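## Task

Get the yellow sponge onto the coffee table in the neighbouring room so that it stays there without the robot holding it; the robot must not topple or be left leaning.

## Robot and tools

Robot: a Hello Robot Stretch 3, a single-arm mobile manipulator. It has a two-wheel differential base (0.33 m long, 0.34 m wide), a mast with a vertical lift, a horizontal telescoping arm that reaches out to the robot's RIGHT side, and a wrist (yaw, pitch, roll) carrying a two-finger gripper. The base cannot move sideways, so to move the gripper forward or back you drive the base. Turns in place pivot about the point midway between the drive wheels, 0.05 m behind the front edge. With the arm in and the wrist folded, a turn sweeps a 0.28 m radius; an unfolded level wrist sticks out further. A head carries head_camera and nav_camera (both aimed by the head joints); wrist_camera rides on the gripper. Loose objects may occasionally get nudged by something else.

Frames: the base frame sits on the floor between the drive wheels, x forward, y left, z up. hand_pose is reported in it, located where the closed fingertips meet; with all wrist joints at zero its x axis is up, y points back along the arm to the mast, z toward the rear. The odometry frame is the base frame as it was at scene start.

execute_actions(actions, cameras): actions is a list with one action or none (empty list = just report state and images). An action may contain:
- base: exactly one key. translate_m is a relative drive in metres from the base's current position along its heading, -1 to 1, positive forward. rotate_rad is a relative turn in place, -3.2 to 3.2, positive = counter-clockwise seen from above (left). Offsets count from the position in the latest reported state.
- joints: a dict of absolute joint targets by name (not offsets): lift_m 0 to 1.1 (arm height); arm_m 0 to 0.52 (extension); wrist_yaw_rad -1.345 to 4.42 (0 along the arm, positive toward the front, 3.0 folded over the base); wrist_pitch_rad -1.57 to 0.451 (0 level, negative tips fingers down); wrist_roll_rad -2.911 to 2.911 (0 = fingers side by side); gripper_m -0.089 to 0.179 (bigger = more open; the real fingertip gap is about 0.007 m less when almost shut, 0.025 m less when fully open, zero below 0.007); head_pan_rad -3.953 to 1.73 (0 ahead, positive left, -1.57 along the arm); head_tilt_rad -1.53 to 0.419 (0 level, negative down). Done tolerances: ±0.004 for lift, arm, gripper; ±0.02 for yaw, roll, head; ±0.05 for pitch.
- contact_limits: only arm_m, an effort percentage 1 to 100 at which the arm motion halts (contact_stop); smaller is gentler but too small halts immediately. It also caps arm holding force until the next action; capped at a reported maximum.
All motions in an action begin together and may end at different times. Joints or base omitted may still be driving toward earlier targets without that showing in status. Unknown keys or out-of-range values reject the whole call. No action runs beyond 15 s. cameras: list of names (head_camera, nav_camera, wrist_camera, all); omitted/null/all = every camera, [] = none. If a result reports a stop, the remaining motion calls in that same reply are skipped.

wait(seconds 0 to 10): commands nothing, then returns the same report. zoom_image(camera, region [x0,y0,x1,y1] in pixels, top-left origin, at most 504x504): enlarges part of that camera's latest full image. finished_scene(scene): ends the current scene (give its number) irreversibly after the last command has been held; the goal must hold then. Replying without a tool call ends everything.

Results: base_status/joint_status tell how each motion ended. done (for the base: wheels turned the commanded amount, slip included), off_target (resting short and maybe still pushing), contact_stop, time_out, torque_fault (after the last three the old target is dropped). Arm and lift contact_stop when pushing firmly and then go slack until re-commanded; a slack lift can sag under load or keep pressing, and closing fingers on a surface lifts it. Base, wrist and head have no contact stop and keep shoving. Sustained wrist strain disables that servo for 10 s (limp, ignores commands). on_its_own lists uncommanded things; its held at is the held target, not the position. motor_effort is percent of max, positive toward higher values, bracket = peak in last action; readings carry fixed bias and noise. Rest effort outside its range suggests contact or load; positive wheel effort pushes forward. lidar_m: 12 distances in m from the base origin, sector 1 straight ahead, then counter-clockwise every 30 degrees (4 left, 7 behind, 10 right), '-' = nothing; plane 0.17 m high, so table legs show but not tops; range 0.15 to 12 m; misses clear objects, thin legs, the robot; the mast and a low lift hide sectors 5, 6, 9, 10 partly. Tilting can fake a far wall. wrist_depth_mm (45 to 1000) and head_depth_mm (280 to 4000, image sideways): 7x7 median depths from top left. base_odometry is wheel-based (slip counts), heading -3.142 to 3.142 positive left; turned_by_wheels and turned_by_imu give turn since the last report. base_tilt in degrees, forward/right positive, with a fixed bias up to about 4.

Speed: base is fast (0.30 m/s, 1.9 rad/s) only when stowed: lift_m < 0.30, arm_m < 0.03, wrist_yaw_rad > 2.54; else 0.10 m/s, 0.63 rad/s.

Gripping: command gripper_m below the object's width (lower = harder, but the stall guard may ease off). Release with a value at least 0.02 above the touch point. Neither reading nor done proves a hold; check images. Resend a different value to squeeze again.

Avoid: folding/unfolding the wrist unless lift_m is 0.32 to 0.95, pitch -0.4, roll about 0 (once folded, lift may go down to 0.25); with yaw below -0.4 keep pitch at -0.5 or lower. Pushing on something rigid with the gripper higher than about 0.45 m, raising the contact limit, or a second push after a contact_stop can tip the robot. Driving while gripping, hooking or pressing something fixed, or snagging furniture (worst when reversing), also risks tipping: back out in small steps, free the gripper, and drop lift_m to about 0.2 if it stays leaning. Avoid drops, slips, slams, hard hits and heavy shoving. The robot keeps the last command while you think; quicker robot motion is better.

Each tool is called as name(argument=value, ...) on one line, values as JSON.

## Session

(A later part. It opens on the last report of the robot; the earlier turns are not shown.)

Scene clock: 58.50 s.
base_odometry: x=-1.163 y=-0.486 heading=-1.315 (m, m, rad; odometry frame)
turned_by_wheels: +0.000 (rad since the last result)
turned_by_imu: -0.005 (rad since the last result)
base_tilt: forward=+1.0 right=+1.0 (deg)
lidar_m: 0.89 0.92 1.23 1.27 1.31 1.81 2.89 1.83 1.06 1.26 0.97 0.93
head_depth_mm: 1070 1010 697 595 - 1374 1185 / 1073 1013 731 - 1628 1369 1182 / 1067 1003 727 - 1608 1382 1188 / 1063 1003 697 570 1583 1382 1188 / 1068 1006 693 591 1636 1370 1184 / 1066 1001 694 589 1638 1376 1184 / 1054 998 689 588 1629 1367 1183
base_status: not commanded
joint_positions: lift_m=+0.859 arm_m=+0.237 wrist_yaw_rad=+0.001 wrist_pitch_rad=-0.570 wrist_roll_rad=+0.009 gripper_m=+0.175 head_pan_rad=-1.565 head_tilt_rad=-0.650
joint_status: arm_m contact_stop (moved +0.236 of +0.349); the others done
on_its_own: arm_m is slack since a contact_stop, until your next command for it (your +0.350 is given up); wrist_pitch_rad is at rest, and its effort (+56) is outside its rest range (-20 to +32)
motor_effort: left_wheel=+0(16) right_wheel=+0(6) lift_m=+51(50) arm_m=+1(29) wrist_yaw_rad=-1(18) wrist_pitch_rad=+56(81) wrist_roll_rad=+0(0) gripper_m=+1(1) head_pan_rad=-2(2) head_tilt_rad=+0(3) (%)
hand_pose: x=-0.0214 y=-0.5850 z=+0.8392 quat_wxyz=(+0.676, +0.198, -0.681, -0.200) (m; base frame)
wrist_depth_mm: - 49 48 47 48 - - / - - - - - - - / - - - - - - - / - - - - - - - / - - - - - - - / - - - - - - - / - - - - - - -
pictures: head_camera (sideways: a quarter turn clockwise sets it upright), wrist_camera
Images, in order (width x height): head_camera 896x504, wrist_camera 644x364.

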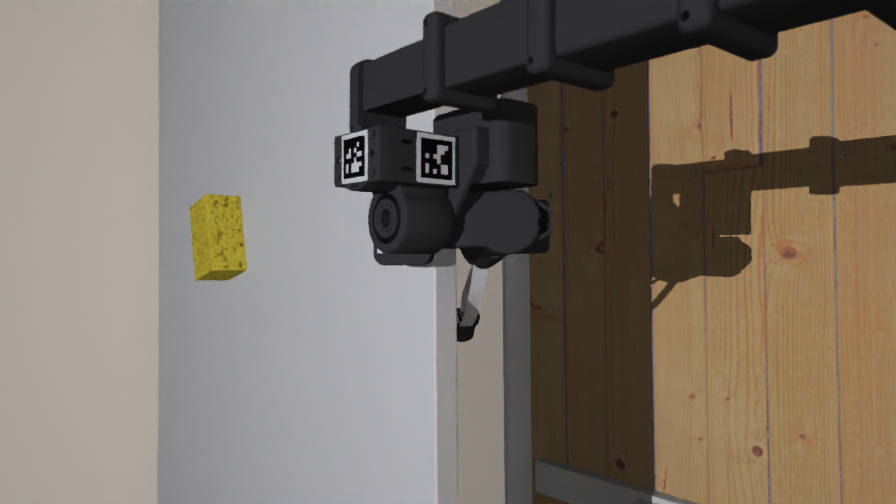

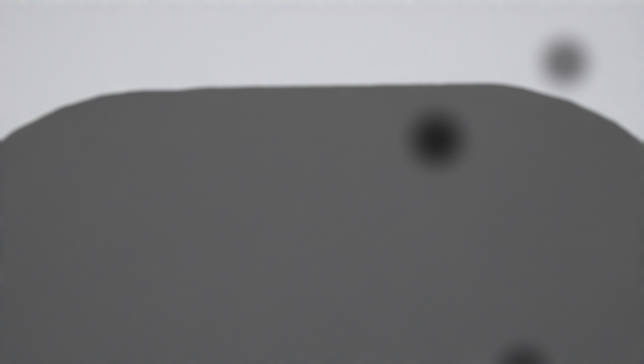

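execute_actions(actions=[{"joints":{"arm_m":0.0,"wrist_pitch_rad":-0.42}}], cameras=[])

execute_actions(actions=[{"joints":{"lift_m":1.09,"wrist_pitch_rad":-0.2}}], cameras=[])

execute_actions(actions=[{"joints":{"arm_m":0.25}}], cameras=["head_camera","wrist_camera"])

Scene clock: 62.17 s.
base_odometry: x=-1.163 y=-0.486 heading=-1.315 (m, m, rad; odometry frame)
turned_by_wheels: +0.000 (rad since the last result)
turned_by_imu: +0.001 (rad since the last result)
base_tilt: forward=+1.0 right=+0.9 (deg)
lidar_m: 0.89 0.92 1.24 1.27 1.31 1.81 2.88 1.85 1.06 1.26 0.97 0.93
head_depth_mm: 1079 1016 701 595 1650 1456 - / 1068 1008 702 593 1698 - - / 1063 1009 699 594 1686 - - / 1066 1004 696 594 1686 - 1177 / 1063 1003 695 593 1677 1369 1180 / 1059 998 695 590 1638 1381 1192 / 1060 998 691 589 1615 1368 1185
base_status: not commanded
joint_positions: lift_m=+0.860 arm_m=+0.001 wrist_yaw_rad=+0.000 wrist_pitch_rad=-0.442 wrist_roll_rad=+0.009 gripper_m=+0.175 head_pan_rad=-1.565 head_tilt_rad=-0.650
joint_status: all done
motor_effort: left_wheel=+0(3) right_wheel=+1(4) lift_m=+32(51) arm_m=-1(7) wrist_yaw_rad=+0(0) wrist_pitch_rad=+8(55) wrist_roll_rad=+0(0) gripper_m=+1(0) head_pan_rad=-2(2) head_tilt_rad=+1(1) (%)
hand_pose: x=-0.0216 y=-0.3673 z=+0.8671 quat_wxyz=(+0.687, +0.155, -0.693, -0.156) (m; base frame)
wrist_depth_mm: 204 204 203 202 202 202 201 / 654 - - - - - - / 738 - - - - - - / 959 - - - - - 834 / - - - - - - - / 999 - - - - - - / 966 - - - 988 979 975
pictures: none
No camera images: the call's "cameras" was empty. Leave "cameras" out to get every camera's image.

Scene clock: 65.10 s.
base_odometry: x=-1.163 y=-0.486 heading=-1.315 (m, m, rad; odometry frame)
turned_by_wheels: +0.000 (rad since the last result)
turned_by_imu: +0.001 (rad since the last result)
base_tilt: forward=+0.9 right=+1.0 (deg)
lidar_m: 0.89 0.92 1.24 1.27 1.31 1.80 2.88 1.84 1.06 1.26 0.97 0.93
head_depth_mm: - - - - - 1384 1190 / - - - - - 1350 1195 / - - - - - 1361 1182 / - 846 - 1103 1596 1376 1191 / 1063 1002 682 592 1639 1370 1185 / 1061 1065 663 590 1630 1365 1191 / 1059 994 693 590 1612 1373 1188
base_status: not commanded
joint_positions: lift_m=+1.090 arm_m=+0.001 wrist_yaw_rad=+0.000 wrist_pitch_rad=-0.224 wrist_roll_rad=+0.009 gripper_m=+0.175 head_pan_rad=-1.565 head_tilt_rad=-0.650
joint_status: all done
motor_effort: left_wheel=-1(1) right_wheel=+1(1) lift_m=+32(33) arm_m=-1(1) wrist_yaw_rad=+0(0) wrist_pitch_rad=+8(9) wrist_roll_rad=+0(0) gripper_m=+0(0) head_pan_rad=-2(2) head_tilt_rad=+0(0) (%)
hand_pose: x=-0.0215 y=-0.3905 z=+1.1482 quat_wxyz=(+0.700, +0.079, -0.706, -0.080) (m; base frame)
wrist_depth_mm: 936 940 963 933 924 915 929 / - 993 992 - 992 991 989 / - - - 976 962 955 938 / 689 678 663 650 655 639 640 / 513 530 498 495 497 489 498 / 410 384 397 396 390 390 406 / 350 347 344 342 340 339 336
pictures: none
No camera images: the call's "cameras" was empty. Leave "cameras" out to get every camera's image.

Scene clock: 68.17 s.
base_odometry: x=-1.163 y=-0.486 heading=-1.315 (m, m, rad; odometry frame)
turned_by_wheels: +0.000 (rad since the last result)
turned_by_imu: +0.001 (rad since the last result)
base_tilt: forward=+1.0 right=+0.9 (deg)
lidar_m: 0.89 0.92 1.24 1.27 1.31 1.81 2.89 1.84 1.06 1.26 0.97 0.93
head_depth_mm: 1040 1016 701 593 1657 1378 1188 / - 950 700 594 1638 1386 1187 / - 895 699 594 1631 1368 1183 / 1088 865 697 591 1636 1373 1183 / 1063 944 693 590 1643 1382 1186 / 1066 1000 693 590 1635 1371 1175 / 1058 994 693 589 1620 1372 1182
base_status: not commanded
joint_positions: lift_m=+1.090 arm_m=+0.250 wrist_yaw_rad=+0.000 wrist_pitch_rad=-0.224 wrist_roll_rad=+0.009 gripper_m=+0.175 head_pan_rad=-1.565 head_tilt_rad=-0.650
joint_status: all done
motor_effort: left_wheel=+0(0) right_wheel=+1(1) lift_m=+31(32) arm_m=+3(4) wrist_yaw_rad=+0(0) wrist_pitch_rad=+8(8) wrist_roll_rad=+0(0) gripper_m=+1(1) head_pan_rad=-2(1) head_tilt_rad=+0(0) (%)
hand_pose: x=-0.0215 y=-0.6393 z=+1.1482 quat_wxyz=(+0.700, +0.079, -0.706, -0.080) (m; base frame)
wrist_depth_mm: 698 703 703 688 692 686 685 / 759 741 762 739 749 733 751 / 807 814 797 801 799 796 787 / 681 671 663 658 644 633 632 / 506 526 499 460 485 482 502 / 409 384 397 398 390 393 404 / 334 334 331 328 326 326 315
pictures: head_camera (sideways: a quarter turn clockwise sets it upright), wrist_camera
Images, in order (width x height): head_camera 896x504, wrist_camera 644x364.

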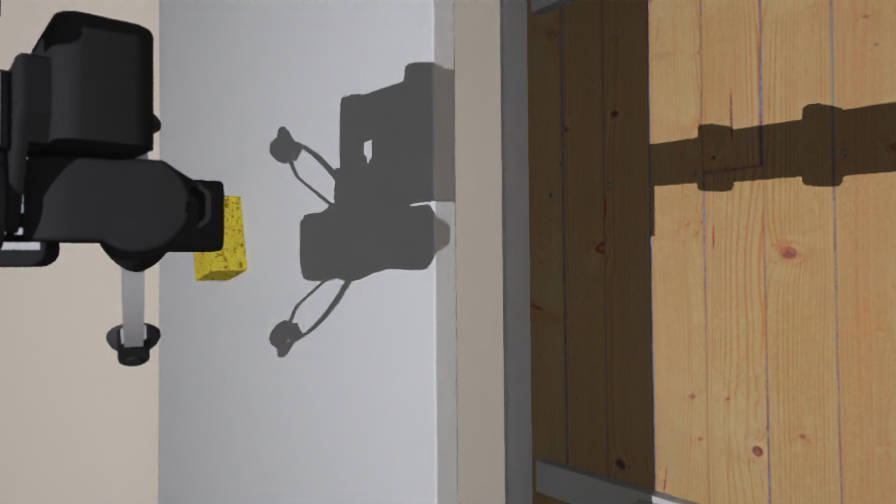

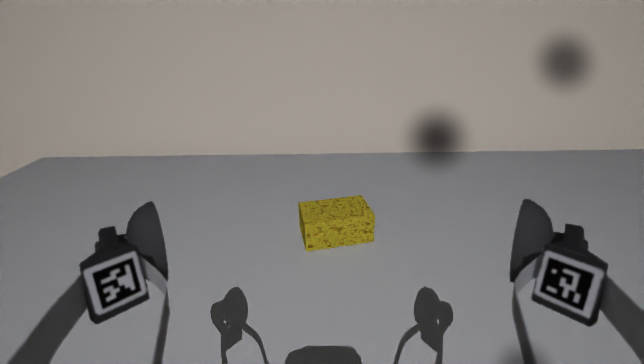

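execute_actions(actions=[{"joints":{"arm_m":0.38,"wrist_pitch_rad":-0.42,"lift_m":1.07}}], cameras=["wrist_camera"])

Scene clock: 71.20 s.
base_odometry: x=-1.163 y=-0.486 heading=-1.315 (m, m, rad; odometry frame)
turned_by_wheels: +0.000 (rad since the last result)
turned_by_imu: +0.001 (rad since the last result)
base_tilt: forward=+0.9 right=+0.9 (deg)
lidar_m: 0.89 0.92 1.24 1.27 1.31 1.81 2.87 1.84 1.06 1.26 0.96 0.93
head_depth_mm: 1095 1008 700 594 1640 1385 1198 / 1047 1012 697 592 1639 1375 1188 / - 942 698 593 1638 1374 1195 / 1061 847 695 592 1627 1377 1184 / 1067 945 695 591 1640 1374 1184 / 1062 1001 695 591 1625 1378 1186 / 1061 996 692 589 1635 1382 1187
base_status: not commanded
joint_positions: lift_m=+1.070 arm_m=+0.380 wrist_yaw_rad=+0.000 wrist_pitch_rad=-0.431 wrist_roll_rad=+0.009 gripper_m=+0.175 head_pan_rad=-1.565 head_tilt_rad=-0.650
joint_status: all done
motor_effort: left_wheel=-1(1) right_wheel=+1(1) lift_m=+25(26) arm_m=+3(4) wrist_yaw_rad=+0(0) wrist_pitch_rad=+4(7) wrist_roll_rad=+0(0) gripper_m=+1(0) head_pan_rad=-2(2) head_tilt_rad=+0(1) (%)
hand_pose: x=-0.0216 y=-0.7474 z=+1.0798 quat_wxyz=(+0.688, +0.151, -0.694, -0.152) (m; base frame)
wrist_depth_mm: 593 600 591 592 589 584 587 / 640 636 646 633 621 624 617 / 526 517 506 501 494 496 485 / 414 410 405 328 380 394 388 / 341 351 333 328 329 325 329 / 299 278 285 282 279 277 284 / 248 249 249 249 245 243 236
pictures: wrist_camera
Images, in order (width x height): wrist_camera 644x364.

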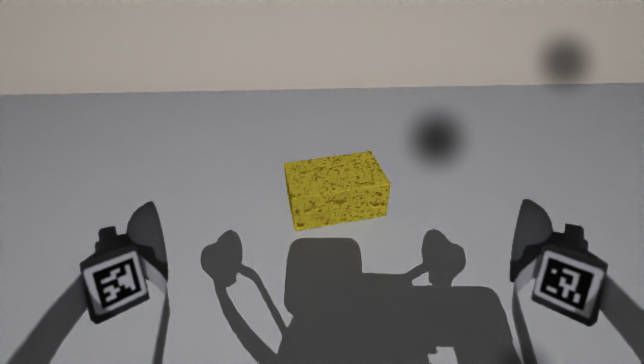

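execute_actions(actions=[{"joints":{"arm_m":0.46,"lift_m":0.985}}], cameras=[])

execute_actions(actions=[{"joints":{"arm_m":0.515}}], cameras=["wrist_camera"])

Scene clock: 73.73 s.
base_odometry: x=-1.163 y=-0.486 heading=-1.315 (m, m, rad; odometry frame)
turned_by_wheels: +0.000 (rad since the last result)
turned_by_imu: +0.000 (rad since the last result)
base_tilt: forward=+0.9 right=+1.0 (deg)
lidar_m: 0.89 0.92 1.24 1.27 1.31 1.81 2.88 1.84 1.06 1.26 0.97 0.93
head_depth_mm: 1067 - 668 595 1634 1383 1192 / 1038 923 698 594 1644 1382 1189 / 1047 - 700 593 1637 1385 1188 / 1054 1044 694 593 1626 1371 1184 / 1060 1006 694 593 1635 1381 1188 / 1056 999 698 589 1637 1372 1184 / 1061 996 692 587 1626 1370 1180
base_status: not commanded
joint_positions: lift_m=+0.985 arm_m=+0.460 wrist_yaw_rad=+0.000 wrist_pitch_rad=-0.432 wrist_roll_rad=+0.009 gripper_m=+0.175 head_pan_rad=-1.565 head_tilt_rad=-0.650
joint_status: all done
motor_effort: left_wheel=+0(1) right_wheel=+1(1) lift_m=+25(25) arm_m=+4(2) wrist_yaw_rad=+0(0) wrist_pitch_rad=+4(4) wrist_roll_rad=+0(0) gripper_m=+0(0) head_pan_rad=-2(2) head_tilt_rad=+0(1) (%)
hand_pose: x=-0.0216 y=-0.8273 z=+0.9947 quat_wxyz=(+0.688, +0.151, -0.694, -0.153) (m; base frame)
wrist_depth_mm: 521 511 511 515 512 518 508 / 467 456 444 443 433 426 418 / 339 336 332 236 307 319 314 / 267 266 262 203 222 254 251 / 221 228 218 215 213 212 215 / 195 181 185 184 182 181 185 / 160 163 162 161 160 159 154
pictures: none
No camera images: the call's "cameras" was empty. Leave "cameras" out to get every camera's image.

Scene clock: 75.27 s.
base_odometry: x=-1.163 y=-0.486 heading=-1.315 (m, m, rad; odometry frame)
turned_by_wheels: +0.000 (rad since the last result)
turned_by_imu: +0.000 (rad since the last result)
base_tilt: forward=+0.8 right=+0.9 (deg)
lidar_m: 0.89 0.92 1.23 1.27 1.31 1.81 2.88 1.84 1.06 1.26 0.97 0.93
head_depth_mm: 1065 - 682 595 1646 1374 1193 / 1038 945 697 593 1639 1380 1192 / 1037 847 697 593 1646 1379 1192 / 1047 912 696 592 1630 1372 1185 / 1064 998 695 591 1643 1376 1186 / 1059 998 693 589 1637 1372 1182 / 1059 994 693 590 1611 1370 1189
base_status: not commanded
joint_positions: lift_m=+0.985 arm_m=+0.515 wrist_yaw_rad=+0.000 wrist_pitch_rad=-0.432 wrist_roll_rad=+0.009 gripper_m=+0.175 head_pan_rad=-1.565 head_tilt_rad=-0.650
joint_status: all done
motor_effort: left_wheel=-1(0) right_wheel=+1(1) lift_m=+24(25) arm_m=+3(2) wrist_yaw_rad=+0(0) wrist_pitch_rad=+4(4) wrist_roll_rad=+0(0) gripper_m=+0(1) head_pan_rad=-2(2) head_tilt_rad=+1(1) (%)
hand_pose: x=-0.0216 y=-0.8823 z=+0.9947 quat_wxyz=(+0.688, +0.151, -0.694, -0.153) (m; base frame)
wrist_depth_mm: 464 464 462 461 459 461 459 / 468 458 446 437 431 423 420 / 338 336 332 327 322 316 314 / 268 266 262 187 202 254 253 / 221 227 210 158 165 213 216 / 194 182 180 173 178 181 185 / 160 163 162 160 159 159 155
pictures: wrist_camera
Images, in order (width x height): wrist_camera 644x364.

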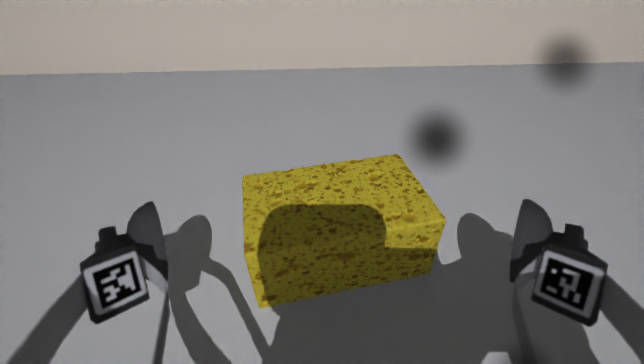

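execute_actions(actions=[{"joints":{"gripper_m":0.06}}], cameras=["wrist_camera"])

execute_actions(actions=[{"joints":{"lift_m":1.06}}], cameras=["wrist_camera"])

Scene clock: 78.53 s.
base_odometry: x=-1.163 y=-0.486 heading=-1.315 (m, m, rad; odometry frame)
turned_by_wheels: +0.000 (rad since the last result)
turned_by_imu: +0.001 (rad since the last result)
base_tilt: forward=+0.8 right=+1.0 (deg)
lidar_m: 0.89 0.92 1.24 1.27 1.31 1.81 2.88 1.84 1.06 1.26 0.97 0.93
head_depth_mm: 1062 - 683 595 1627 1379 1189 / 1037 950 701 593 1647 1376 1183 / 1040 874 699 594 1636 1369 1192 / 1052 1000 695 593 1640 1378 1188 / 1065 1005 693 590 1637 1372 1186 / 1065 997 692 589 1630 1370 1186 / 1064 996 692 588 1636 1380 1188
base_status: not commanded
joint_positions: lift_m=+0.985 arm_m=+0.515 wrist_yaw_rad=+0.000 wrist_pitch_rad=-0.432 wrist_roll_rad=+0.009 gripper_m=+0.061 head_pan_rad=-1.565 head_tilt_rad=-0.650
joint_status: all done
motor_effort: left_wheel=-1(1) right_wheel=+1(1) lift_m=+25(25) arm_m=+3(4) wrist_yaw_rad=+0(0) wrist_pitch_rad=+4(4) wrist_roll_rad=+0(0) gripper_m=-16(90) head_pan_rad=-1(2) head_tilt_rad=+0(0) (%)
hand_pose: x=-0.0216 y=-0.8823 z=+0.9947 quat_wxyz=(+0.688, +0.151, -0.694, -0.153) (m; base frame)
wrist_depth_mm: 460 464 462 461 464 455 460 / 464 455 450 434 431 429 416 / 339 336 334 328 322 319 314 / 269 265 258 186 197 253 253 / 221 220 160 159 165 212 210 / 189 188 175 174 178 181 181 / 164 163 162 161 160 159 158
pictures: wrist_camera
Images, in order (width x height): wrist_camera 644x364.

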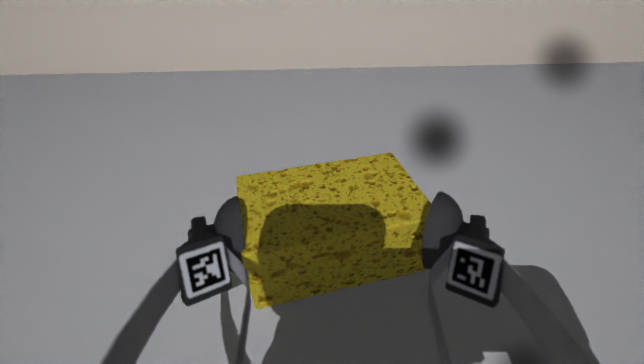

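Scene clock: 80.03 s.
base_odometry: x=-1.163 y=-0.486 heading=-1.315 (m, m, rad; odometry frame)
turned_by_wheels: +0.000 (rad since the last result)
turned_by_imu: +0.000 (rad since the last result)
base_tilt: forward=+1.0 right=+0.9 (deg)
lidar_m: 0.89 0.92 1.24 1.27 1.31 1.81 2.88 1.84 1.06 1.26 0.97 0.93
head_depth_mm: 1109 1011 699 597 1639 1387 1192 / 1081 1009 696 593 1657 1377 1186 / - 947 700 592 1639 1377 1189 / 1069 892 694 591 1652 1377 1188 / 1071 997 694 592 1633 1373 1184 / 1060 999 693 590 1634 1380 1188 / 1057 998 693 587 1641 1380 1183
base_status: not commanded
joint_positions: lift_m=+1.060 arm_m=+0.515 wrist_yaw_rad=+0.000 wrist_pitch_rad=-0.434 wrist_roll_rad=+0.009 gripper_m=+0.061 head_pan_rad=-1.565 head_tilt_rad=-0.650
joint_status: all done
motor_effort: left_wheel=+0(1) right_wheel=+1(1) lift_m=+32(34) arm_m=+3(3) wrist_yaw_rad=+0(0) wrist_pitch_rad=+5(5) wrist_roll_rad=+0(0) gripper_m=-14(15) head_pan_rad=-2(2) head_tilt_rad=+0(1) (%)
hand_pose: x=-0.0216 y=-0.8821 z=+1.0690 quat_wxyz=(+0.687, +0.152, -0.693, -0.153) (m; base frame)
wrist_depth_mm: 463 461 462 461 463 459 457 / 509 510 510 509 509 511 510 / 491 492 480 475 468 468 459 / 394 388 375 186 198 372 367 / 325 319 160 160 166 307 308 / 276 275 256 173 259 266 264 / 240 238 237 235 233 232 231
pictures: wrist_camera
Images, in order (width x height): wrist_camera 644x364.

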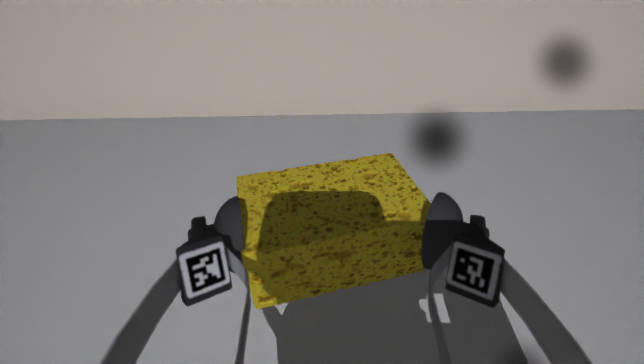

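execute_actions(actions=[{"joints":{"arm_m":0}}], cameras=[])

execute_actions(actions=[{"joints":{"lift_m":0.85,"wrist_yaw_rad":3.1,"head_pan_rad":0,"head_tilt_rad":-0.5}}], cameras=[])

execute_actions(actions=[{"base":{"rotate_rad":1.57},"joints":{"lift_m":0.65}}], cameras=["head_camera","nav_camera"])

Scene clock: 86.10 s.
base_odometry: x=-1.163 y=-0.486 heading=-1.315 (m, m, rad; odometry frame)
turned_by_wheels: +0.000 (rad since the last result)
turned_by_imu: +0.001 (rad since the last result)
base_tilt: forward=+1.0 right=+0.9 (deg)
lidar_m: 0.89 0.92 1.24 1.27 1.31 1.80 2.88 1.84 1.06 1.26 0.96 0.93
head_depth_mm: 1074 - - - - 1319 1198 / 1067 - - - - - 1193 / 1072 - - - - - 1188 / 1066 1105 - 380 1624 1336 1187 / 1060 1003 695 1625 1640 1381 1194 / 1067 997 692 589 1635 1379 1186 / 1057 997 692 589 1636 1371 1185
base_status: not commanded
joint_positions: lift_m=+1.060 arm_m=+0.001 wrist_yaw_rad=+0.000 wrist_pitch_rad=-0.434 wrist_roll_rad=+0.009 gripper_m=+0.061 head_pan_rad=-1.565 head_tilt_rad=-0.650
joint_status: all done
motor_effort: left_wheel=+0(1) right_wheel=+1(1) lift_m=+32(32) arm_m=-1(2) wrist_yaw_rad=+0(0) wrist_pitch_rad=+5(5) wrist_roll_rad=+0(0) gripper_m=-17(16) head_pan_rad=-2(2) head_tilt_rad=+0(0) (%)
hand_pose: x=-0.0216 y=-0.3683 z=+1.0689 quat_wxyz=(+0.687, +0.152, -0.693, -0.153) (m; base frame)
wrist_depth_mm: 944 942 931 919 894 919 915 / 688 679 679 660 649 630 616 / 502 495 488 484 475 467 462 / 396 393 383 187 199 379 373 / 341 339 160 159 166 332 333 / - - - 174 - - - / - - - - - - -
pictures: none
No camera images: the call's "cameras" was empty. Leave "cameras" out to get every camera's image.

Scene clock: 88.83 s.
base_odometry: x=-1.163 y=-0.486 heading=-1.315 (m, m, rad; odometry frame)
turned_by_wheels: +0.000 (rad since the last result)
turned_by_imu: +0.000 (rad since the last result)
base_tilt: forward=+0.9 right=+0.9 (deg)
lidar_m: 0.89 0.92 1.24 1.27 1.31 1.81 2.88 1.84 1.06 1.26 0.97 0.93
head_depth_mm: 733 808 897 1003 1151 1330 1282 / 731 803 890 1003 1133 1327 1275 / 729 796 886 997 1137 1317 1272 / 729 795 884 992 1133 1314 1270 / 724 792 879 989 1125 1307 1266 / 724 791 875 981 1116 1301 1268 / 720 788 869 973 1112 1288 1267
base_status: not commanded
joint_positions: lift_m=+0.850 arm_m=+0.001 wrist_yaw_rad=+3.092 wrist_pitch_rad=-0.442 wrist_roll_rad=+0.009 gripper_m=+0.061 head_pan_rad=-0.007 head_tilt_rad=-0.507
joint_status: all done
motor_effort: left_wheel=+1(0) right_wheel=+1(1) lift_m=+24(26) arm_m=-1(1) wrist_yaw_rad=+9(10) wrist_pitch_rad=+8(8) wrist_roll_rad=+0(0) gripper_m=-17(15) head_pan_rad=+3(38) head_tilt_rad=+3(12) (%)
hand_pose: x=-0.0104 y=+0.0751 z=+0.8575 quat_wxyz=(+0.173, +0.696, +0.138, +0.683) (m; base frame)
wrist_depth_mm: - - - - - - - / - - - - - - - / - - - - - - - / - - - 186 201 - - / - - 160 159 164 - - / - - - 173 - - - / - - - 992 997 962 980
pictures: none
No camera images: the call's "cameras" was empty. Leave "cameras" out to get every camera's image.

Scene clock: 92.27 s.
base_odometry: x=-1.163 y=-0.486 heading=+0.254 (m, m, rad; odometry frame)
turned_by_wheels: +1.570 (rad since the last result)
turned_by_imu: +1.584 (rad since the last result)
base_tilt: forward=+0.9 right=+0.9 (deg)
lidar_m: 1.27 1.31 1.81 2.88 1.83 1.06 1.26 0.97 0.93 0.89 0.92 1.24
head_depth_mm: 1064 1166 1301 1459 1664 1525 1271 / 1070 1164 1296 1447 1653 1523 1268 / 1060 1160 1282 1443 1653 1534 1279 / 1057 1163 1282 1438 1642 1506 1270 / 1051 1145 1271 1437 1630 1514 1270 / 1047 1145 1262 1415 1625 1514 1265 / 1042 1146 1262 1425 1603 1515 1271
base_status: done
joint_positions: lift_m=+0.650 arm_m=+0.001 wrist_yaw_rad=+3.095 wrist_pitch_rad=-0.443 wrist_roll_rad=+0.009 gripper_m=+0.061 head_pan_rad=-0.007 head_tilt_rad=-0.507
joint_status: all done
motor_effort: left_wheel=-2(6) right_wheel=+2(5) lift_m=+24(24) arm_m=-1(1) wrist_yaw_rad=+7(9) wrist_pitch_rad=+8(8) wrist_roll_rad=+0(0) gripper_m=-16(17) head_pan_rad=+4(4) head_tilt_rad=+3(2) (%)
hand_pose: x=-0.0109 y=+0.0750 z=+0.6573 quat_wxyz=(+0.172, +0.696, +0.139, +0.683) (m; base frame)
wrist_depth_mm: - - - - - - - / - - - - - - - / - - - - - - - / - - - 185 201 - - / - - 160 159 164 - - / 923 935 511 174 877 890 867 / 791 785 798 786 788 768 770
pictures: head_camera (sideways: a quarter turn clockwise sets it upright), nav_camera (sideways: a quarter turn counterclockwise sets it upright)
Images, in order (width x height): head_camera 896x504, nav_camera 672x504.

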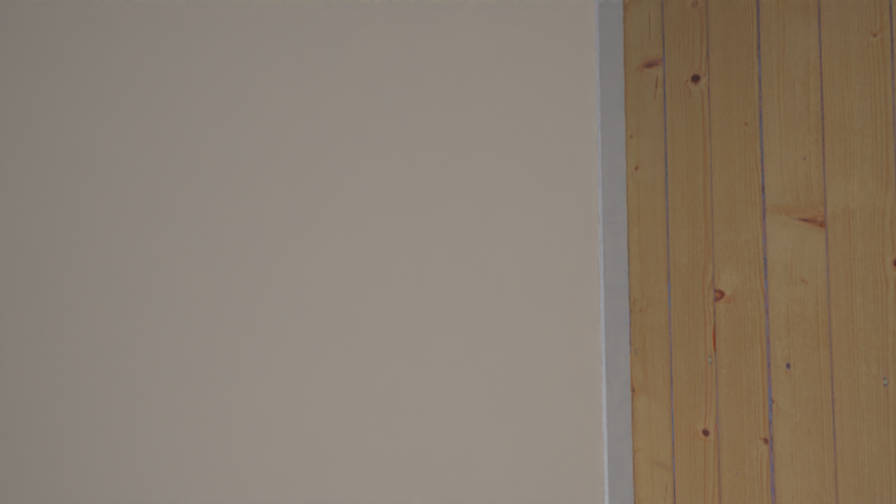

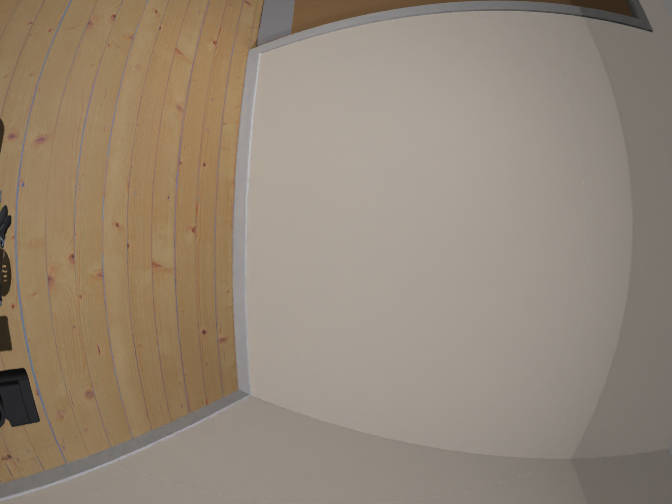

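execute_actions(actions=[{"base":{"rotate_rad":1.57}}], cameras=[])

execute_actions(actions=[{"base":{"translate_m":1.0}}], cameras=[])

execute_actions(actions=[{"base":{"translate_m":0.6}}], cameras=[])

execute_actions(actions=[{"base":{"rotate_rad":-1.585},"joints":{"head_tilt_rad":-0.7}}], cameras=["head_camera","nav_camera"])

Scene clock: 97.97 s.
base_odometry: x=-1.163 y=-0.486 heading=+1.824 (m, m, rad; odometry frame)
turned_by_wheels: +1.570 (rad since the last result)
turned_by_imu: +1.584 (rad since the last result)
base_tilt: forward=+1.0 right=+0.8 (deg)
lidar_m: 2.88 1.83 1.06 1.26 1.30 0.93 0.89 0.92 1.24 1.27 1.31 1.81
head_depth_mm: 2474 2729 3029 2509 1904 1526 1280 / 2494 2727 3046 2516 1879 1535 1274 / 2500 2686 2962 2498 1889 1529 1267 / 2467 2710 2975 2513 1880 1521 1271 / 2477 2655 2976 2483 1872 1520 1276 / 2433 2672 2991 2483 1878 1514 1276 / 2407 2671 2958 2483 1880 1523 1272
base_status: done
joint_positions: lift_m=+0.650 arm_m=+0.001 wrist_yaw_rad=+3.095 wrist_pitch_rad=-0.443 wrist_roll_rad=+0.009 gripper_m=+0.061 head_pan_rad=-0.007 head_tilt_rad=-0.507
joint_status: not commanded
motor_effort: left_wheel=-2(6) right_wheel=+3(6) lift_m=+23(24) arm_m=-1(0) wrist_yaw_rad=+6(6) wrist_pitch_rad=+8(8) wrist_roll_rad=+0(0) gripper_m=-15(16) head_pan_rad=+3(3) head_tilt_rad=+2(3) (%)
hand_pose: x=-0.0109 y=+0.0750 z=+0.6573 quat_wxyz=(+0.172, +0.696, +0.139, +0.683) (m; base frame)
wrist_depth_mm: - - - - - - - / - - - - - - - / - - - - - - - / - - - 186 201 - - / - - 159 159 165 - - / 926 911 512 173 853 884 879 / 785 794 796 788 779 769 775
pictures: none
No camera images: the call's "cameras" was empty. Leave "cameras" out to get every camera's image.

Scene clock: 109.27 s.
base_odometry: x=-1.414 y=+0.482 heading=+1.824 (m, m, rad; odometry frame)
turned_by_wheels: +0.000 (rad since the last result)
turned_by_imu: +0.001 (rad since the last result)
base_tilt: forward=+1.0 right=+1.0 (deg)
lidar_m: 1.88 1.87 1.34 1.29 1.33 1.74 1.90 1.81 1.30 1.23 1.32 1.73
head_depth_mm: 1610 1749 1944 2211 1884 1519 1280 / 1612 1762 1960 2172 1906 1522 1279 / 1606 1746 1936 2190 1889 1510 1282 / 1583 1729 1922 2176 1879 1524 1267 / 1586 1719 1918 2145 1868 1517 1270 / 1575 1727 1916 2134 1884 1504 1275 / 1570 1718 1913 2142 1875 1512 1278
base_status: done
joint_positions: lift_m=+0.650 arm_m=+0.001 wrist_yaw_rad=+3.095 wrist_pitch_rad=-0.443 wrist_roll_rad=+0.009 gripper_m=+0.061 head_pan_rad=-0.007 head_tilt_rad=-0.507
joint_status: not commanded
motor_effort: left_wheel=-2(3) right_wheel=+2(5) lift_m=+24(24) arm_m=-1(1) wrist_yaw_rad=+6(6) wrist_pitch_rad=+8(8) wrist_roll_rad=+0(0) gripper_m=-15(16) head_pan_rad=+3(3) head_tilt_rad=+3(3) (%)
hand_pose: x=-0.0109 y=+0.0750 z=+0.6573 quat_wxyz=(+0.172, +0.696, +0.139, +0.683) (m; base frame)
wrist_depth_mm: - - - - - - - / - - - - - - - / - - - - - - - / - - - 186 201 - - / - - 160 159 164 - - / 925 910 509 173 853 884 900 / 798 806 775 781 768 772 773
pictures: none
No camera images: the call's "cameras" was empty. Leave "cameras" out to get every camera's image.

Scene clock: 116.57 s.
base_odometry: x=-1.564 y=+1.063 heading=+1.824 (m, m, rad; odometry frame)
turned_by_wheels: +0.000 (rad since the last result)
turned_by_imu: +0.001 (rad since the last result)
base_tilt: forward=+0.9 right=+0.9 (deg)
lidar_m: 1.28 1.32 1.36 1.30 1.27 1.22 2.50 1.80 1.31 1.26 1.31 1.34
head_depth_mm: 1071 1178 1309 1461 1671 1526 1272 / 1072 1174 1298 1463 1675 1523 1267 / 1063 1161 1284 1465 1660 1507 1282 / 1056 1156 1271 1447 1653 1514 1279 / 1053 1156 1259 1439 1634 1516 1262 / 1046 1143 1255 1434 1623 1514 1264 / 1045 1147 1247 1437 1624 1512 1267
base_status: done
joint_positions: lift_m=+0.650 arm_m=+0.001 wrist_yaw_rad=+3.095 wrist_pitch_rad=-0.443 wrist_roll_rad=+0.009 gripper_m=+0.061 head_pan_rad=-0.007 head_tilt_rad=-0.507
joint_status: not commanded
motor_effort: left_wheel=-2(4) right_wheel=+2(6) lift_m=+24(23) arm_m=-2(1) wrist_yaw_rad=+6(6) wrist_pitch_rad=+8(8) wrist_roll_rad=+0(0) gripper_m=-16(17) head_pan_rad=+3(3) head_tilt_rad=+4(3) (%)
hand_pose: x=-0.0109 y=+0.0750 z=+0.6573 quat_wxyz=(+0.172, +0.696, +0.139, +0.683) (m; base frame)
wrist_depth_mm: - - - - - - - / - - - - - - - / - - - - - - - / - - - 185 201 - - / - - 160 159 164 - - / 928 920 508 173 869 879 871 / 800 799 787 783 785 777 775
pictures: none
No camera images: the call's "cameras" was empty. Leave "cameras" out to get every camera's image.

Scene clock: 120.07 s.
base_odometry: x=-1.564 y=+1.063 heading=+0.239 (m, m, rad; odometry frame)
turned_by_wheels: -1.585 (rad since the last result)
turned_by_imu: -1.598 (rad since the last result)
base_tilt: forward=+1.0 right=+0.8 (deg)
lidar_m: 1.27 1.30 1.34 1.28 1.31 1.37 1.30 1.34 1.22 2.50 1.83 1.31
head_depth_mm: 1091 1219 1392 1643 1601 1363 1172 / 1087 1232 1423 1658 1585 1348 1170 / 1078 1223 1411 1654 1593 1339 1162 / 1074 1213 1402 1659 1584 1340 1171 / 1073 1208 1395 1632 1588 1344 1168 / 1063 1199 1389 1631 1582 1342 1165 / 1061 1193 1375 1582 1582 1333 1169
base_status: done
joint_positions: lift_m=+0.650 arm_m=+0.001 wrist_yaw_rad=+3.095 wrist_pitch_rad=-0.443 wrist_roll_rad=+0.009 gripper_m=+0.061 head_pan_rad=-0.007 head_tilt_rad=-0.691
joint_status: all done
motor_effort: left_wheel=+3(7) right_wheel=-2(4) lift_m=+24(24) arm_m=-1(1) wrist_yaw_rad=+6(6) wrist_pitch_rad=+8(8) wrist_roll_rad=+0(0) gripper_m=-16(16) head_pan_rad=+3(3) head_tilt_rad=-2(14) (%)
hand_pose: x=-0.0109 y=+0.0750 z=+0.6573 quat_wxyz=(+0.172, +0.696, +0.139, +0.683) (m; base frame)
wrist_depth_mm: - - - - - - - / - - - - - - - / - - - - - - - / - - - 185 202 - - / - - 160 159 165 - - / 918 913 511 173 871 895 876 / 820 803 789 792 791 787 770
pictures: head_camera (sideways: a quarter turn clockwise sets it upright), nav_camera (sideways: a quarter turn counterclockwise sets it upright)
Images, in order (width x height): head_camera 896x504, nav_camera 672x504.

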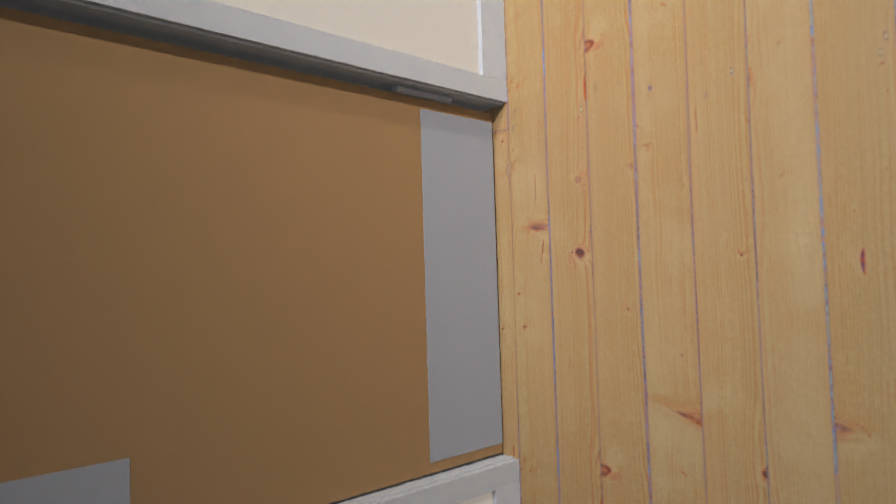

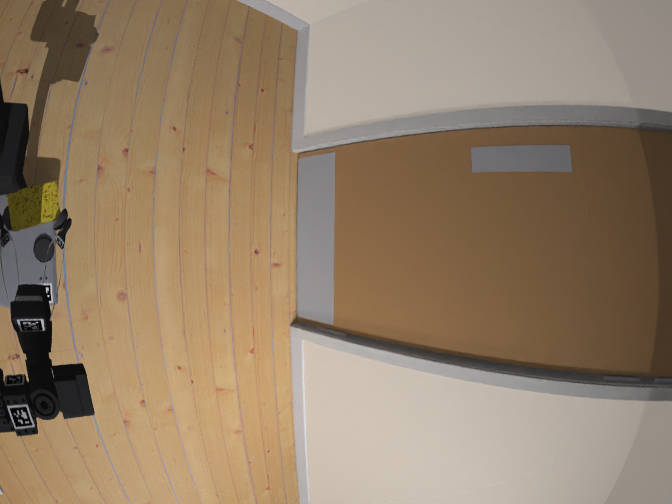

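execute_actions(actions=[{"base":{"rotate_rad":0.09}}], cameras=[])

execute_actions(actions=[{"base":{"translate_m":1.0},"joints":{"head_tilt_rad":-1.0}}], cameras=[])

execute_actions(actions=[{"base":{"rotate_rad":-0.06}}], cameras=[])

execute_actions(actions=[{"base":{"translate_m":0.4}}], cameras=["nav_camera"])

Scene clock: 121.83 s.
base_odometry: x=-1.564 y=+1.063 heading=+0.329 (m, m, rad; odometry frame)
turned_by_wheels: +0.090 (rad since the last result)
turned_by_imu: +0.091 (rad since the last result)
base_tilt: forward=+1.0 right=+0.9 (deg)
lidar_m: 1.26 1.31 1.31 1.28 1.35 1.33 1.30 1.22 1.95 2.49 1.66 1.30
head_depth_mm: 1062 1200 1385 1585 1589 1347 1170 / 1068 1202 1393 1635 1580 1358 1173 / 1072 1209 1388 1628 1577 1341 1175 / 1072 1225 1404 1650 1591 1342 1166 / 1078 1223 1408 1647 1588 1343 1171 / 1081 1228 1410 1656 1574 1348 1167 / 1084 1202 1383 1619 1577 1344 1165
base_status: done
joint_positions: lift_m=+0.650 arm_m=+0.001 wrist_yaw_rad=+3.095 wrist_pitch_rad=-0.443 wrist_roll_rad=+0.009 gripper_m=+0.061 head_pan_rad=-0.007 head_tilt_rad=-0.691
joint_status: not commanded
motor_effort: left_wheel=-3(5) right_wheel=+2(4) lift_m=+24(24) arm_m=-1(1) wrist_yaw_rad=+6(6) wrist_pitch_rad=+8(8) wrist_roll_rad=+0(0) gripper_m=-17(17) head_pan_rad=+3(3) head_tilt_rad=-3(2) (%)
hand_pose: x=-0.0109 y=+0.0750 z=+0.6573 quat_wxyz=(+0.172, +0.696, +0.139, +0.683) (m; base frame)
wrist_depth_mm: - - - - - - - / - - - - - - - / - - - - - - - / - - - 186 201 - - / - - 160 159 164 - - / 919 918 511 173 870 889 871 / 810 807 797 784 771 780 769
pictures: none
No camera images: the call's "cameras" was empty. Leave "cameras" out to get every camera's image.

Scene clock: 133.13 s.
base_odometry: x=-0.618 y=+1.386 heading=+0.329 (m, m, rad; odometry frame)
turned_by_wheels: +0.000 (rad since the last result)
turned_by_imu: +0.001 (rad since the last result)
base_tilt: forward=+1.0 right=+0.9 (deg)
lidar_m: 0.26 0.28 0.39 1.08 1.30 1.84 2.31 2.08 2.61 0.75 0.36 0.27
head_depth_mm: - - 316 418 618 1163 1137 / - - 317 421 621 1162 1106 / - - 320 425 636 1161 1129 / - - 321 428 640 1157 1127 / - - 324 433 646 1163 1129 / - - 326 435 656 1163 1110 / - - 329 440 665 1167 1109
base_status: done
joint_positions: lift_m=+0.650 arm_m=+0.001 wrist_yaw_rad=+3.095 wrist_pitch_rad=-0.443 wrist_roll_rad=+0.009 gripper_m=+0.061 head_pan_rad=-0.007 head_tilt_rad=-0.987
joint_status: all done
motor_effort: left_wheel=-2(4) right_wheel=+2(5) lift_m=+24(24) arm_m=+0(1) wrist_yaw_rad=+6(6) wrist_pitch_rad=+8(8) wrist_roll_rad=+0(0) gripper_m=-16(16) head_pan_rad=+3(3) head_tilt_rad=-4(16) (%)
hand_pose: x=-0.0109 y=+0.0750 z=+0.6573 quat_wxyz=(+0.172, +0.696, +0.139, +0.683) (m; base frame)
wrist_depth_mm: - - - - - 442 345 / - - - - - 465 347 / - - - - - 497 347 / - - - 186 202 534 344 / - - 159 159 164 497 346 / 946 921 507 174 851 465 346 / 800 796 794 783 776 578 330
pictures: none
No camera images: the call's "cameras" was empty. Leave "cameras" out to get every camera's image.

Scene clock: 133.97 s.
base_odometry: x=-0.618 y=+1.386 heading=+0.269 (m, m, rad; odometry frame)
turned_by_wheels: -0.060 (rad since the last result)
turned_by_imu: -0.060 (rad since the last result)
base_tilt: forward=+0.9 right=+0.9 (deg)
lidar_m: 0.26 0.27 0.37 0.86 1.27 1.73 2.30 2.07 2.65 0.92 0.38 0.27
head_depth_mm: - - 325 435 655 1164 1132 / - - 324 434 649 1167 1104 / - - 324 431 644 1164 1130 / - - 322 429 640 1160 1126 / - - 321 427 638 1163 1126 / - - 320 425 632 1166 1109 / - - 319 424 628 1157 1103
base_status: done
joint_positions: lift_m=+0.650 arm_m=+0.001 wrist_yaw_rad=+3.095 wrist_pitch_rad=-0.443 wrist_roll_rad=+0.009 gripper_m=+0.061 head_pan_rad=-0.007 head_tilt_rad=-0.987
joint_status: not commanded
motor_effort: left_wheel=+3(5) right_wheel=-2(2) lift_m=+23(24) arm_m=-1(1) wrist_yaw_rad=+6(6) wrist_pitch_rad=+8(8) wrist_roll_rad=+0(0) gripper_m=-16(16) head_pan_rad=+3(3) head_tilt_rad=-3(4) (%)
hand_pose: x=-0.0109 y=+0.0750 z=+0.6573 quat_wxyz=(+0.172, +0.696, +0.139, +0.683) (m; base frame)
wrist_depth_mm: - - - - 826 425 325 / - - - - 836 464 326 / - - - - 843 490 327 / - - - 185 201 495 334 / - - 159 159 165 466 333 / 922 920 508 173 827 439 336 / 793 793 790 784 781 543 323
pictures: none
No camera images: the call's "cameras" was empty. Leave "cameras" out to get every camera's image.

Scene clock: 139.00 s.
base_odometry: x=-0.232 y=+1.492 heading=+0.269 (m, m, rad; odometry frame)
turned_by_wheels: +0.000 (rad since the last result)
turned_by_imu: -0.266 (rad since the last result)
base_tilt: forward=+0.7 right=+0.8 (deg)
lidar_m: - - 0.15 0.20 0.43 1.43 2.47 2.38 2.95 0.21 0.15 -
head_depth_mm: - - - - - - - / - - - - - - 1093 / - - - - - - 612 / - - - - - - 615 / - - - - - - 529 / - - - - - - 528 / - - - - - - 1083
base_status: done
joint_positions: lift_m=+0.650 arm_m=+0.001 wrist_yaw_rad=+3.114 wrist_pitch_rad=-0.452 wrist_roll_rad=+0.009 gripper_m=+0.061 head_pan_rad=+0.018 head_tilt_rad=-1.025
joint_status: not commanded
on_its_own: wrist_yaw_rad is at rest, and its effort (-17) is outside its rest range (-12 to +12)
motor_effort: left_wheel=+13(59) right_wheel=+5(28) lift_m=+28(28) arm_m=+0(0) wrist_yaw_rad=-17(18) wrist_pitch_rad=+11(12) wrist_roll_rad=+0(0) gripper_m=-16(17) head_pan_rad=-6(7) head_tilt_rad=+9(9) (%)
hand_pose: x=-0.0151 y=+0.0739 z=+0.6551 quat_wxyz=(+0.169, +0.694, +0.148, +0.684) (m; base frame)
wrist_depth_mm: - - - - 275 137 91 / - - - - 281 137 91 / - - 504 - 281 139 92 / - - 548 186 197 139 92 / - - 157 160 166 131 92 / 917 888 169 173 292 123 93 / 792 778 784 802 298 153 89
pictures: nav_camera (sideways: a quarter turn counterclockwise sets it upright)
Images, in order (width x height): nav_camera 672x504.

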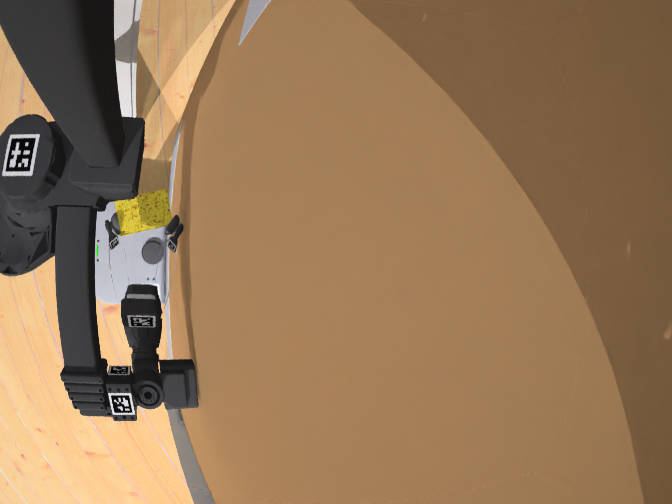

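execute_actions(actions=[{"base":{"rotate_rad":0.35}}], cameras=[])

execute_actions(actions=[{"base":{"translate_m":0.2}}], cameras=["nav_camera"])

Scene clock: 141.63 s.
base_odometry: x=-0.232 y=+1.492 heading=+0.618 (m, m, rad; odometry frame)
turned_by_wheels: +0.349 (rad since the last result)
turned_by_imu: +0.145 (rad since the last result)
base_tilt: forward=+0.9 right=+0.8 (deg)
lidar_m: - - 0.15 0.42 0.43 1.58 2.61 2.35 2.75 0.19 0.15 -
head_depth_mm: - - - - - - - / - - - - - - 1081 / - - - - - - 465 / - - - - - - 588 / - - - - - - 528 / - - - - - - 533 / - - - - - - 1099
base_status: rotate_rad off_target (by the wheels' count: +0.3491 of +0.3500)
joint_positions: lift_m=+0.650 arm_m=+0.001 wrist_yaw_rad=+3.052 wrist_pitch_rad=-0.445 wrist_roll_rad=+0.009 gripper_m=+0.061 head_pan_rad=-0.001 head_tilt_rad=-1.001
joint_status: not commanded
on_its_own: wrist_yaw_rad is held at +3.054, not at your +3.100, by its stall guard, which is not easing now; right_wheel is at rest, and its effort (+30) is outside its rest range (-18 to +18)
motor_effort: left_wheel=+3(7) right_wheel=+30(40) lift_m=+28(28) arm_m=+1(1) wrist_yaw_rad=+2(40) wrist_pitch_rad=+8(11) wrist_roll_rad=+0(0) gripper_m=-14(16) head_pan_rad=+1(6) head_tilt_rad=+0(8) (%)
hand_pose: x=-0.0016 y=+0.0742 z=+0.6567 quat_wxyz=(+0.188, +0.699, +0.124, +0.679) (m; base frame)
wrist_depth_mm: - - 424 - 338 152 98 / - - 471 - 336 152 98 / - - - - 335 152 99 / - - 187 186 203 152 98 / - - 160 160 165 140 98 / 921 910 170 174 282 131 98 / 804 784 806 776 331 164 93
pictures: none
No camera images: the call's "cameras" was empty. Leave "cameras" out to get every camera's image.

Scene clock: 144.63 s.
base_odometry: x=-0.070 y=+1.608 heading=+0.619 (m, m, rad; odometry frame)
turned_by_wheels: +0.000 (rad since the last result)
turned_by_imu: -0.363 (rad since the last result)
base_tilt: forward=+0.7 right=+0.8 (deg)
lidar_m: - - 0.15 0.20 0.48 0.49 1.89 2.74 2.46 0.22 0.15 -
head_depth_mm: - - - - - - - / - - - - - - 1095 / - - - - - - 575 / - - - - - - 594 / - - - - - - 527 / - - - - - - 529 / - - - - - - 1080
base_status: done
joint_positions: lift_m=+0.650 arm_m=+0.001 wrist_yaw_rad=+3.118 wrist_pitch_rad=-0.453 wrist_roll_rad=+0.005 gripper_m=+0.061 head_pan_rad=+0.017 head_tilt_rad=-1.024
joint_status: not commanded
motor_effort: left_wheel=+18(63) right_wheel=+5(47) lift_m=+28(29) arm_m=+1(0) wrist_yaw_rad=-10(48) wrist_pitch_rad=+11(12) wrist_roll_rad=+3(4) gripper_m=-16(19) head_pan_rad=-6(6) head_tilt_rad=+9(8) (%)
hand_pose: x=-0.0160 y=+0.0739 z=+0.6549 quat_wxyz=(+0.168, +0.692, +0.150, +0.686) (m; base frame)
wrist_depth_mm: 368 - - - 279 138 92 / 395 861 - - 284 139 92 / 434 487 - - 284 139 92 / - 519 - 186 198 140 93 / - 582 157 159 166 132 93 / 913 853 170 173 259 123 93 / 793 785 795 769 297 153 89
pictures: nav_camera (sideways: a quarter turn counterclockwise sets it upright)
Images, in order (width x height): nav_camera 672x504.

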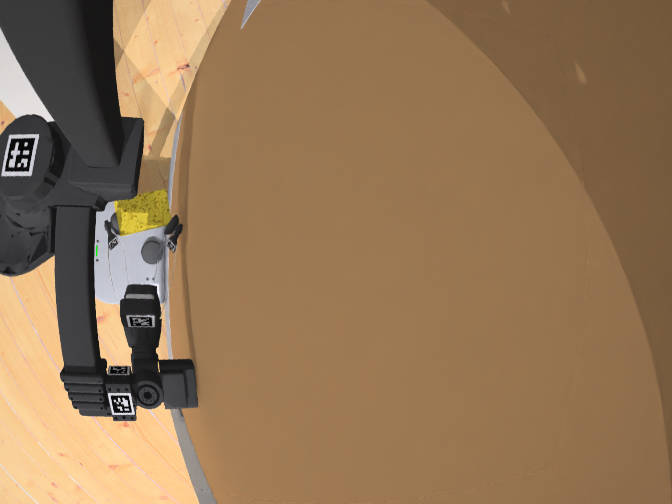

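execute_actions(actions=[{"base":{"translate_m":-0.3}}], cameras=[])

execute_actions(actions=[{"base":{"rotate_rad":0.55},"joints":{"wrist_yaw_rad":3.09}}], cameras=["nav_camera","head_camera"])

Scene clock: 149.93 s.
base_odometry: x=-0.314 y=+1.434 heading=+0.619 (m, m, rad; odometry frame)
turned_by_wheels: +0.000 (rad since the last result)
turned_by_imu: +0.001 (rad since the last result)
base_tilt: forward=+1.0 right=+0.8 (deg)
lidar_m: 0.15 - 0.15 0.18 0.34 1.20 1.69 2.47 2.27 2.71 0.36 0.16
head_depth_mm: - - - 314 535 1202 1134 / - - - - 409 1173 1105 / - - - - 354 869 1140 / - - - - 323 579 1134 / - - - - - 433 935 / - - - - - 361 592 / - - - - - 329 624
base_status: done
joint_positions: lift_m=+0.650 arm_m=+0.001 wrist_yaw_rad=+3.112 wrist_pitch_rad=-0.452 wrist_roll_rad=+0.005 gripper_m=+0.061 head_pan_rad=+0.007 head_tilt_rad=-1.001
joint_status: not commanded
motor_effort: left_wheel=+1(10) right_wheel=+1(5) lift_m=+28(27) arm_m=+1(1) wrist_yaw_rad=-4(10) wrist_pitch_rad=+11(11) wrist_roll_rad=+3(3) gripper_m=-16(16) head_pan_rad=-2(6) head_tilt_rad=+1(9) (%)
hand_pose: x=-0.0148 y=+0.0740 z=+0.6551 quat_wxyz=(+0.169, +0.693, +0.148, +0.685) (m; base frame)
wrist_depth_mm: 880 962 - 339 220 161 128 / 936 - - 367 236 170 132 / - - - 412 254 179 138 / - - - 186 203 189 144 / - - 160 159 166 191 150 / 909 906 174 173 306 191 157 / 797 779 794 689 378 234 160
pictures: none
No camera images: the call's "cameras" was empty. Leave "cameras" out to get every camera's image.

Scene clock: 151.80 s.
base_odometry: x=-0.314 y=+1.434 heading=+1.169 (m, m, rad; odometry frame)
turned_by_wheels: +0.550 (rad since the last result)
turned_by_imu: +0.555 (rad since the last result)
base_tilt: forward=+0.9 right=+0.9 (deg)
lidar_m: - - 0.15 0.34 1.21 1.73 2.47 2.27 2.69 0.30 0.15 -
head_depth_mm: - - - - - 366 778 / - - - - - 383 1075 / - - - - - 374 1009 / - - - - - 395 1116 / - - - - - 418 880 / - - - - - 397 950 / - - - - - 419 1091
base_status: done
joint_positions: lift_m=+0.650 arm_m=+0.001 wrist_yaw_rad=+3.093 wrist_pitch_rad=-0.449 wrist_roll_rad=+0.005 gripper_m=+0.061 head_pan_rad=+0.007 head_tilt_rad=-1.001
joint_status: all done
motor_effort: left_wheel=-2(5) right_wheel=+2(6) lift_m=+27(27) arm_m=+0(0) wrist_yaw_rad=-3(4) wrist_pitch_rad=+10(11) wrist_roll_rad=+3(3) gripper_m=-15(15) head_pan_rad=-3(3) head_tilt_rad=+1(0) (%)
hand_pose: x=-0.0104 y=+0.0743 z=+0.6558 quat_wxyz=(+0.175, +0.694, +0.140, +0.684) (m; base frame)
wrist_depth_mm: - - - - 346 215 138 / - - - - 378 214 138 / - - - - 408 212 138 / - - - 186 202 212 137 / - - 160 160 166 196 137 / 917 899 504 174 389 182 136 / 800 796 798 786 458 227 130
pictures: head_camera (sideways: a quarter turn clockwise sets it upright), nav_camera (sideways: a quarter turn counterclockwise sets it upright)
Images, in order (width x height): head_camera 896x504, nav_camera 672x504.

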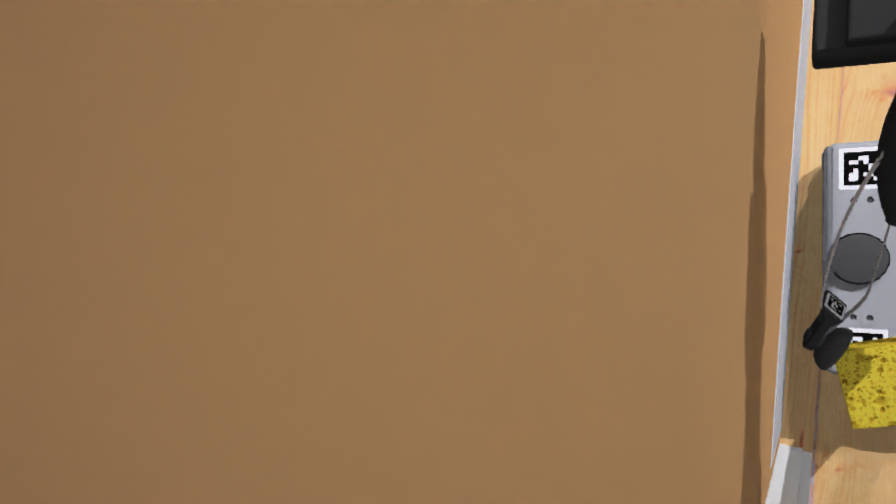

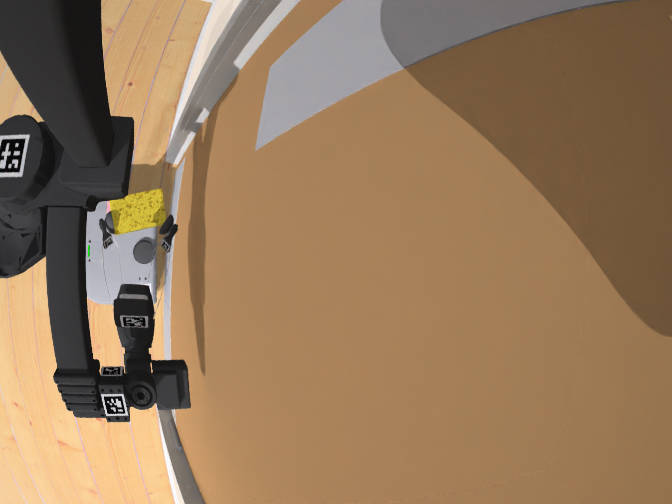

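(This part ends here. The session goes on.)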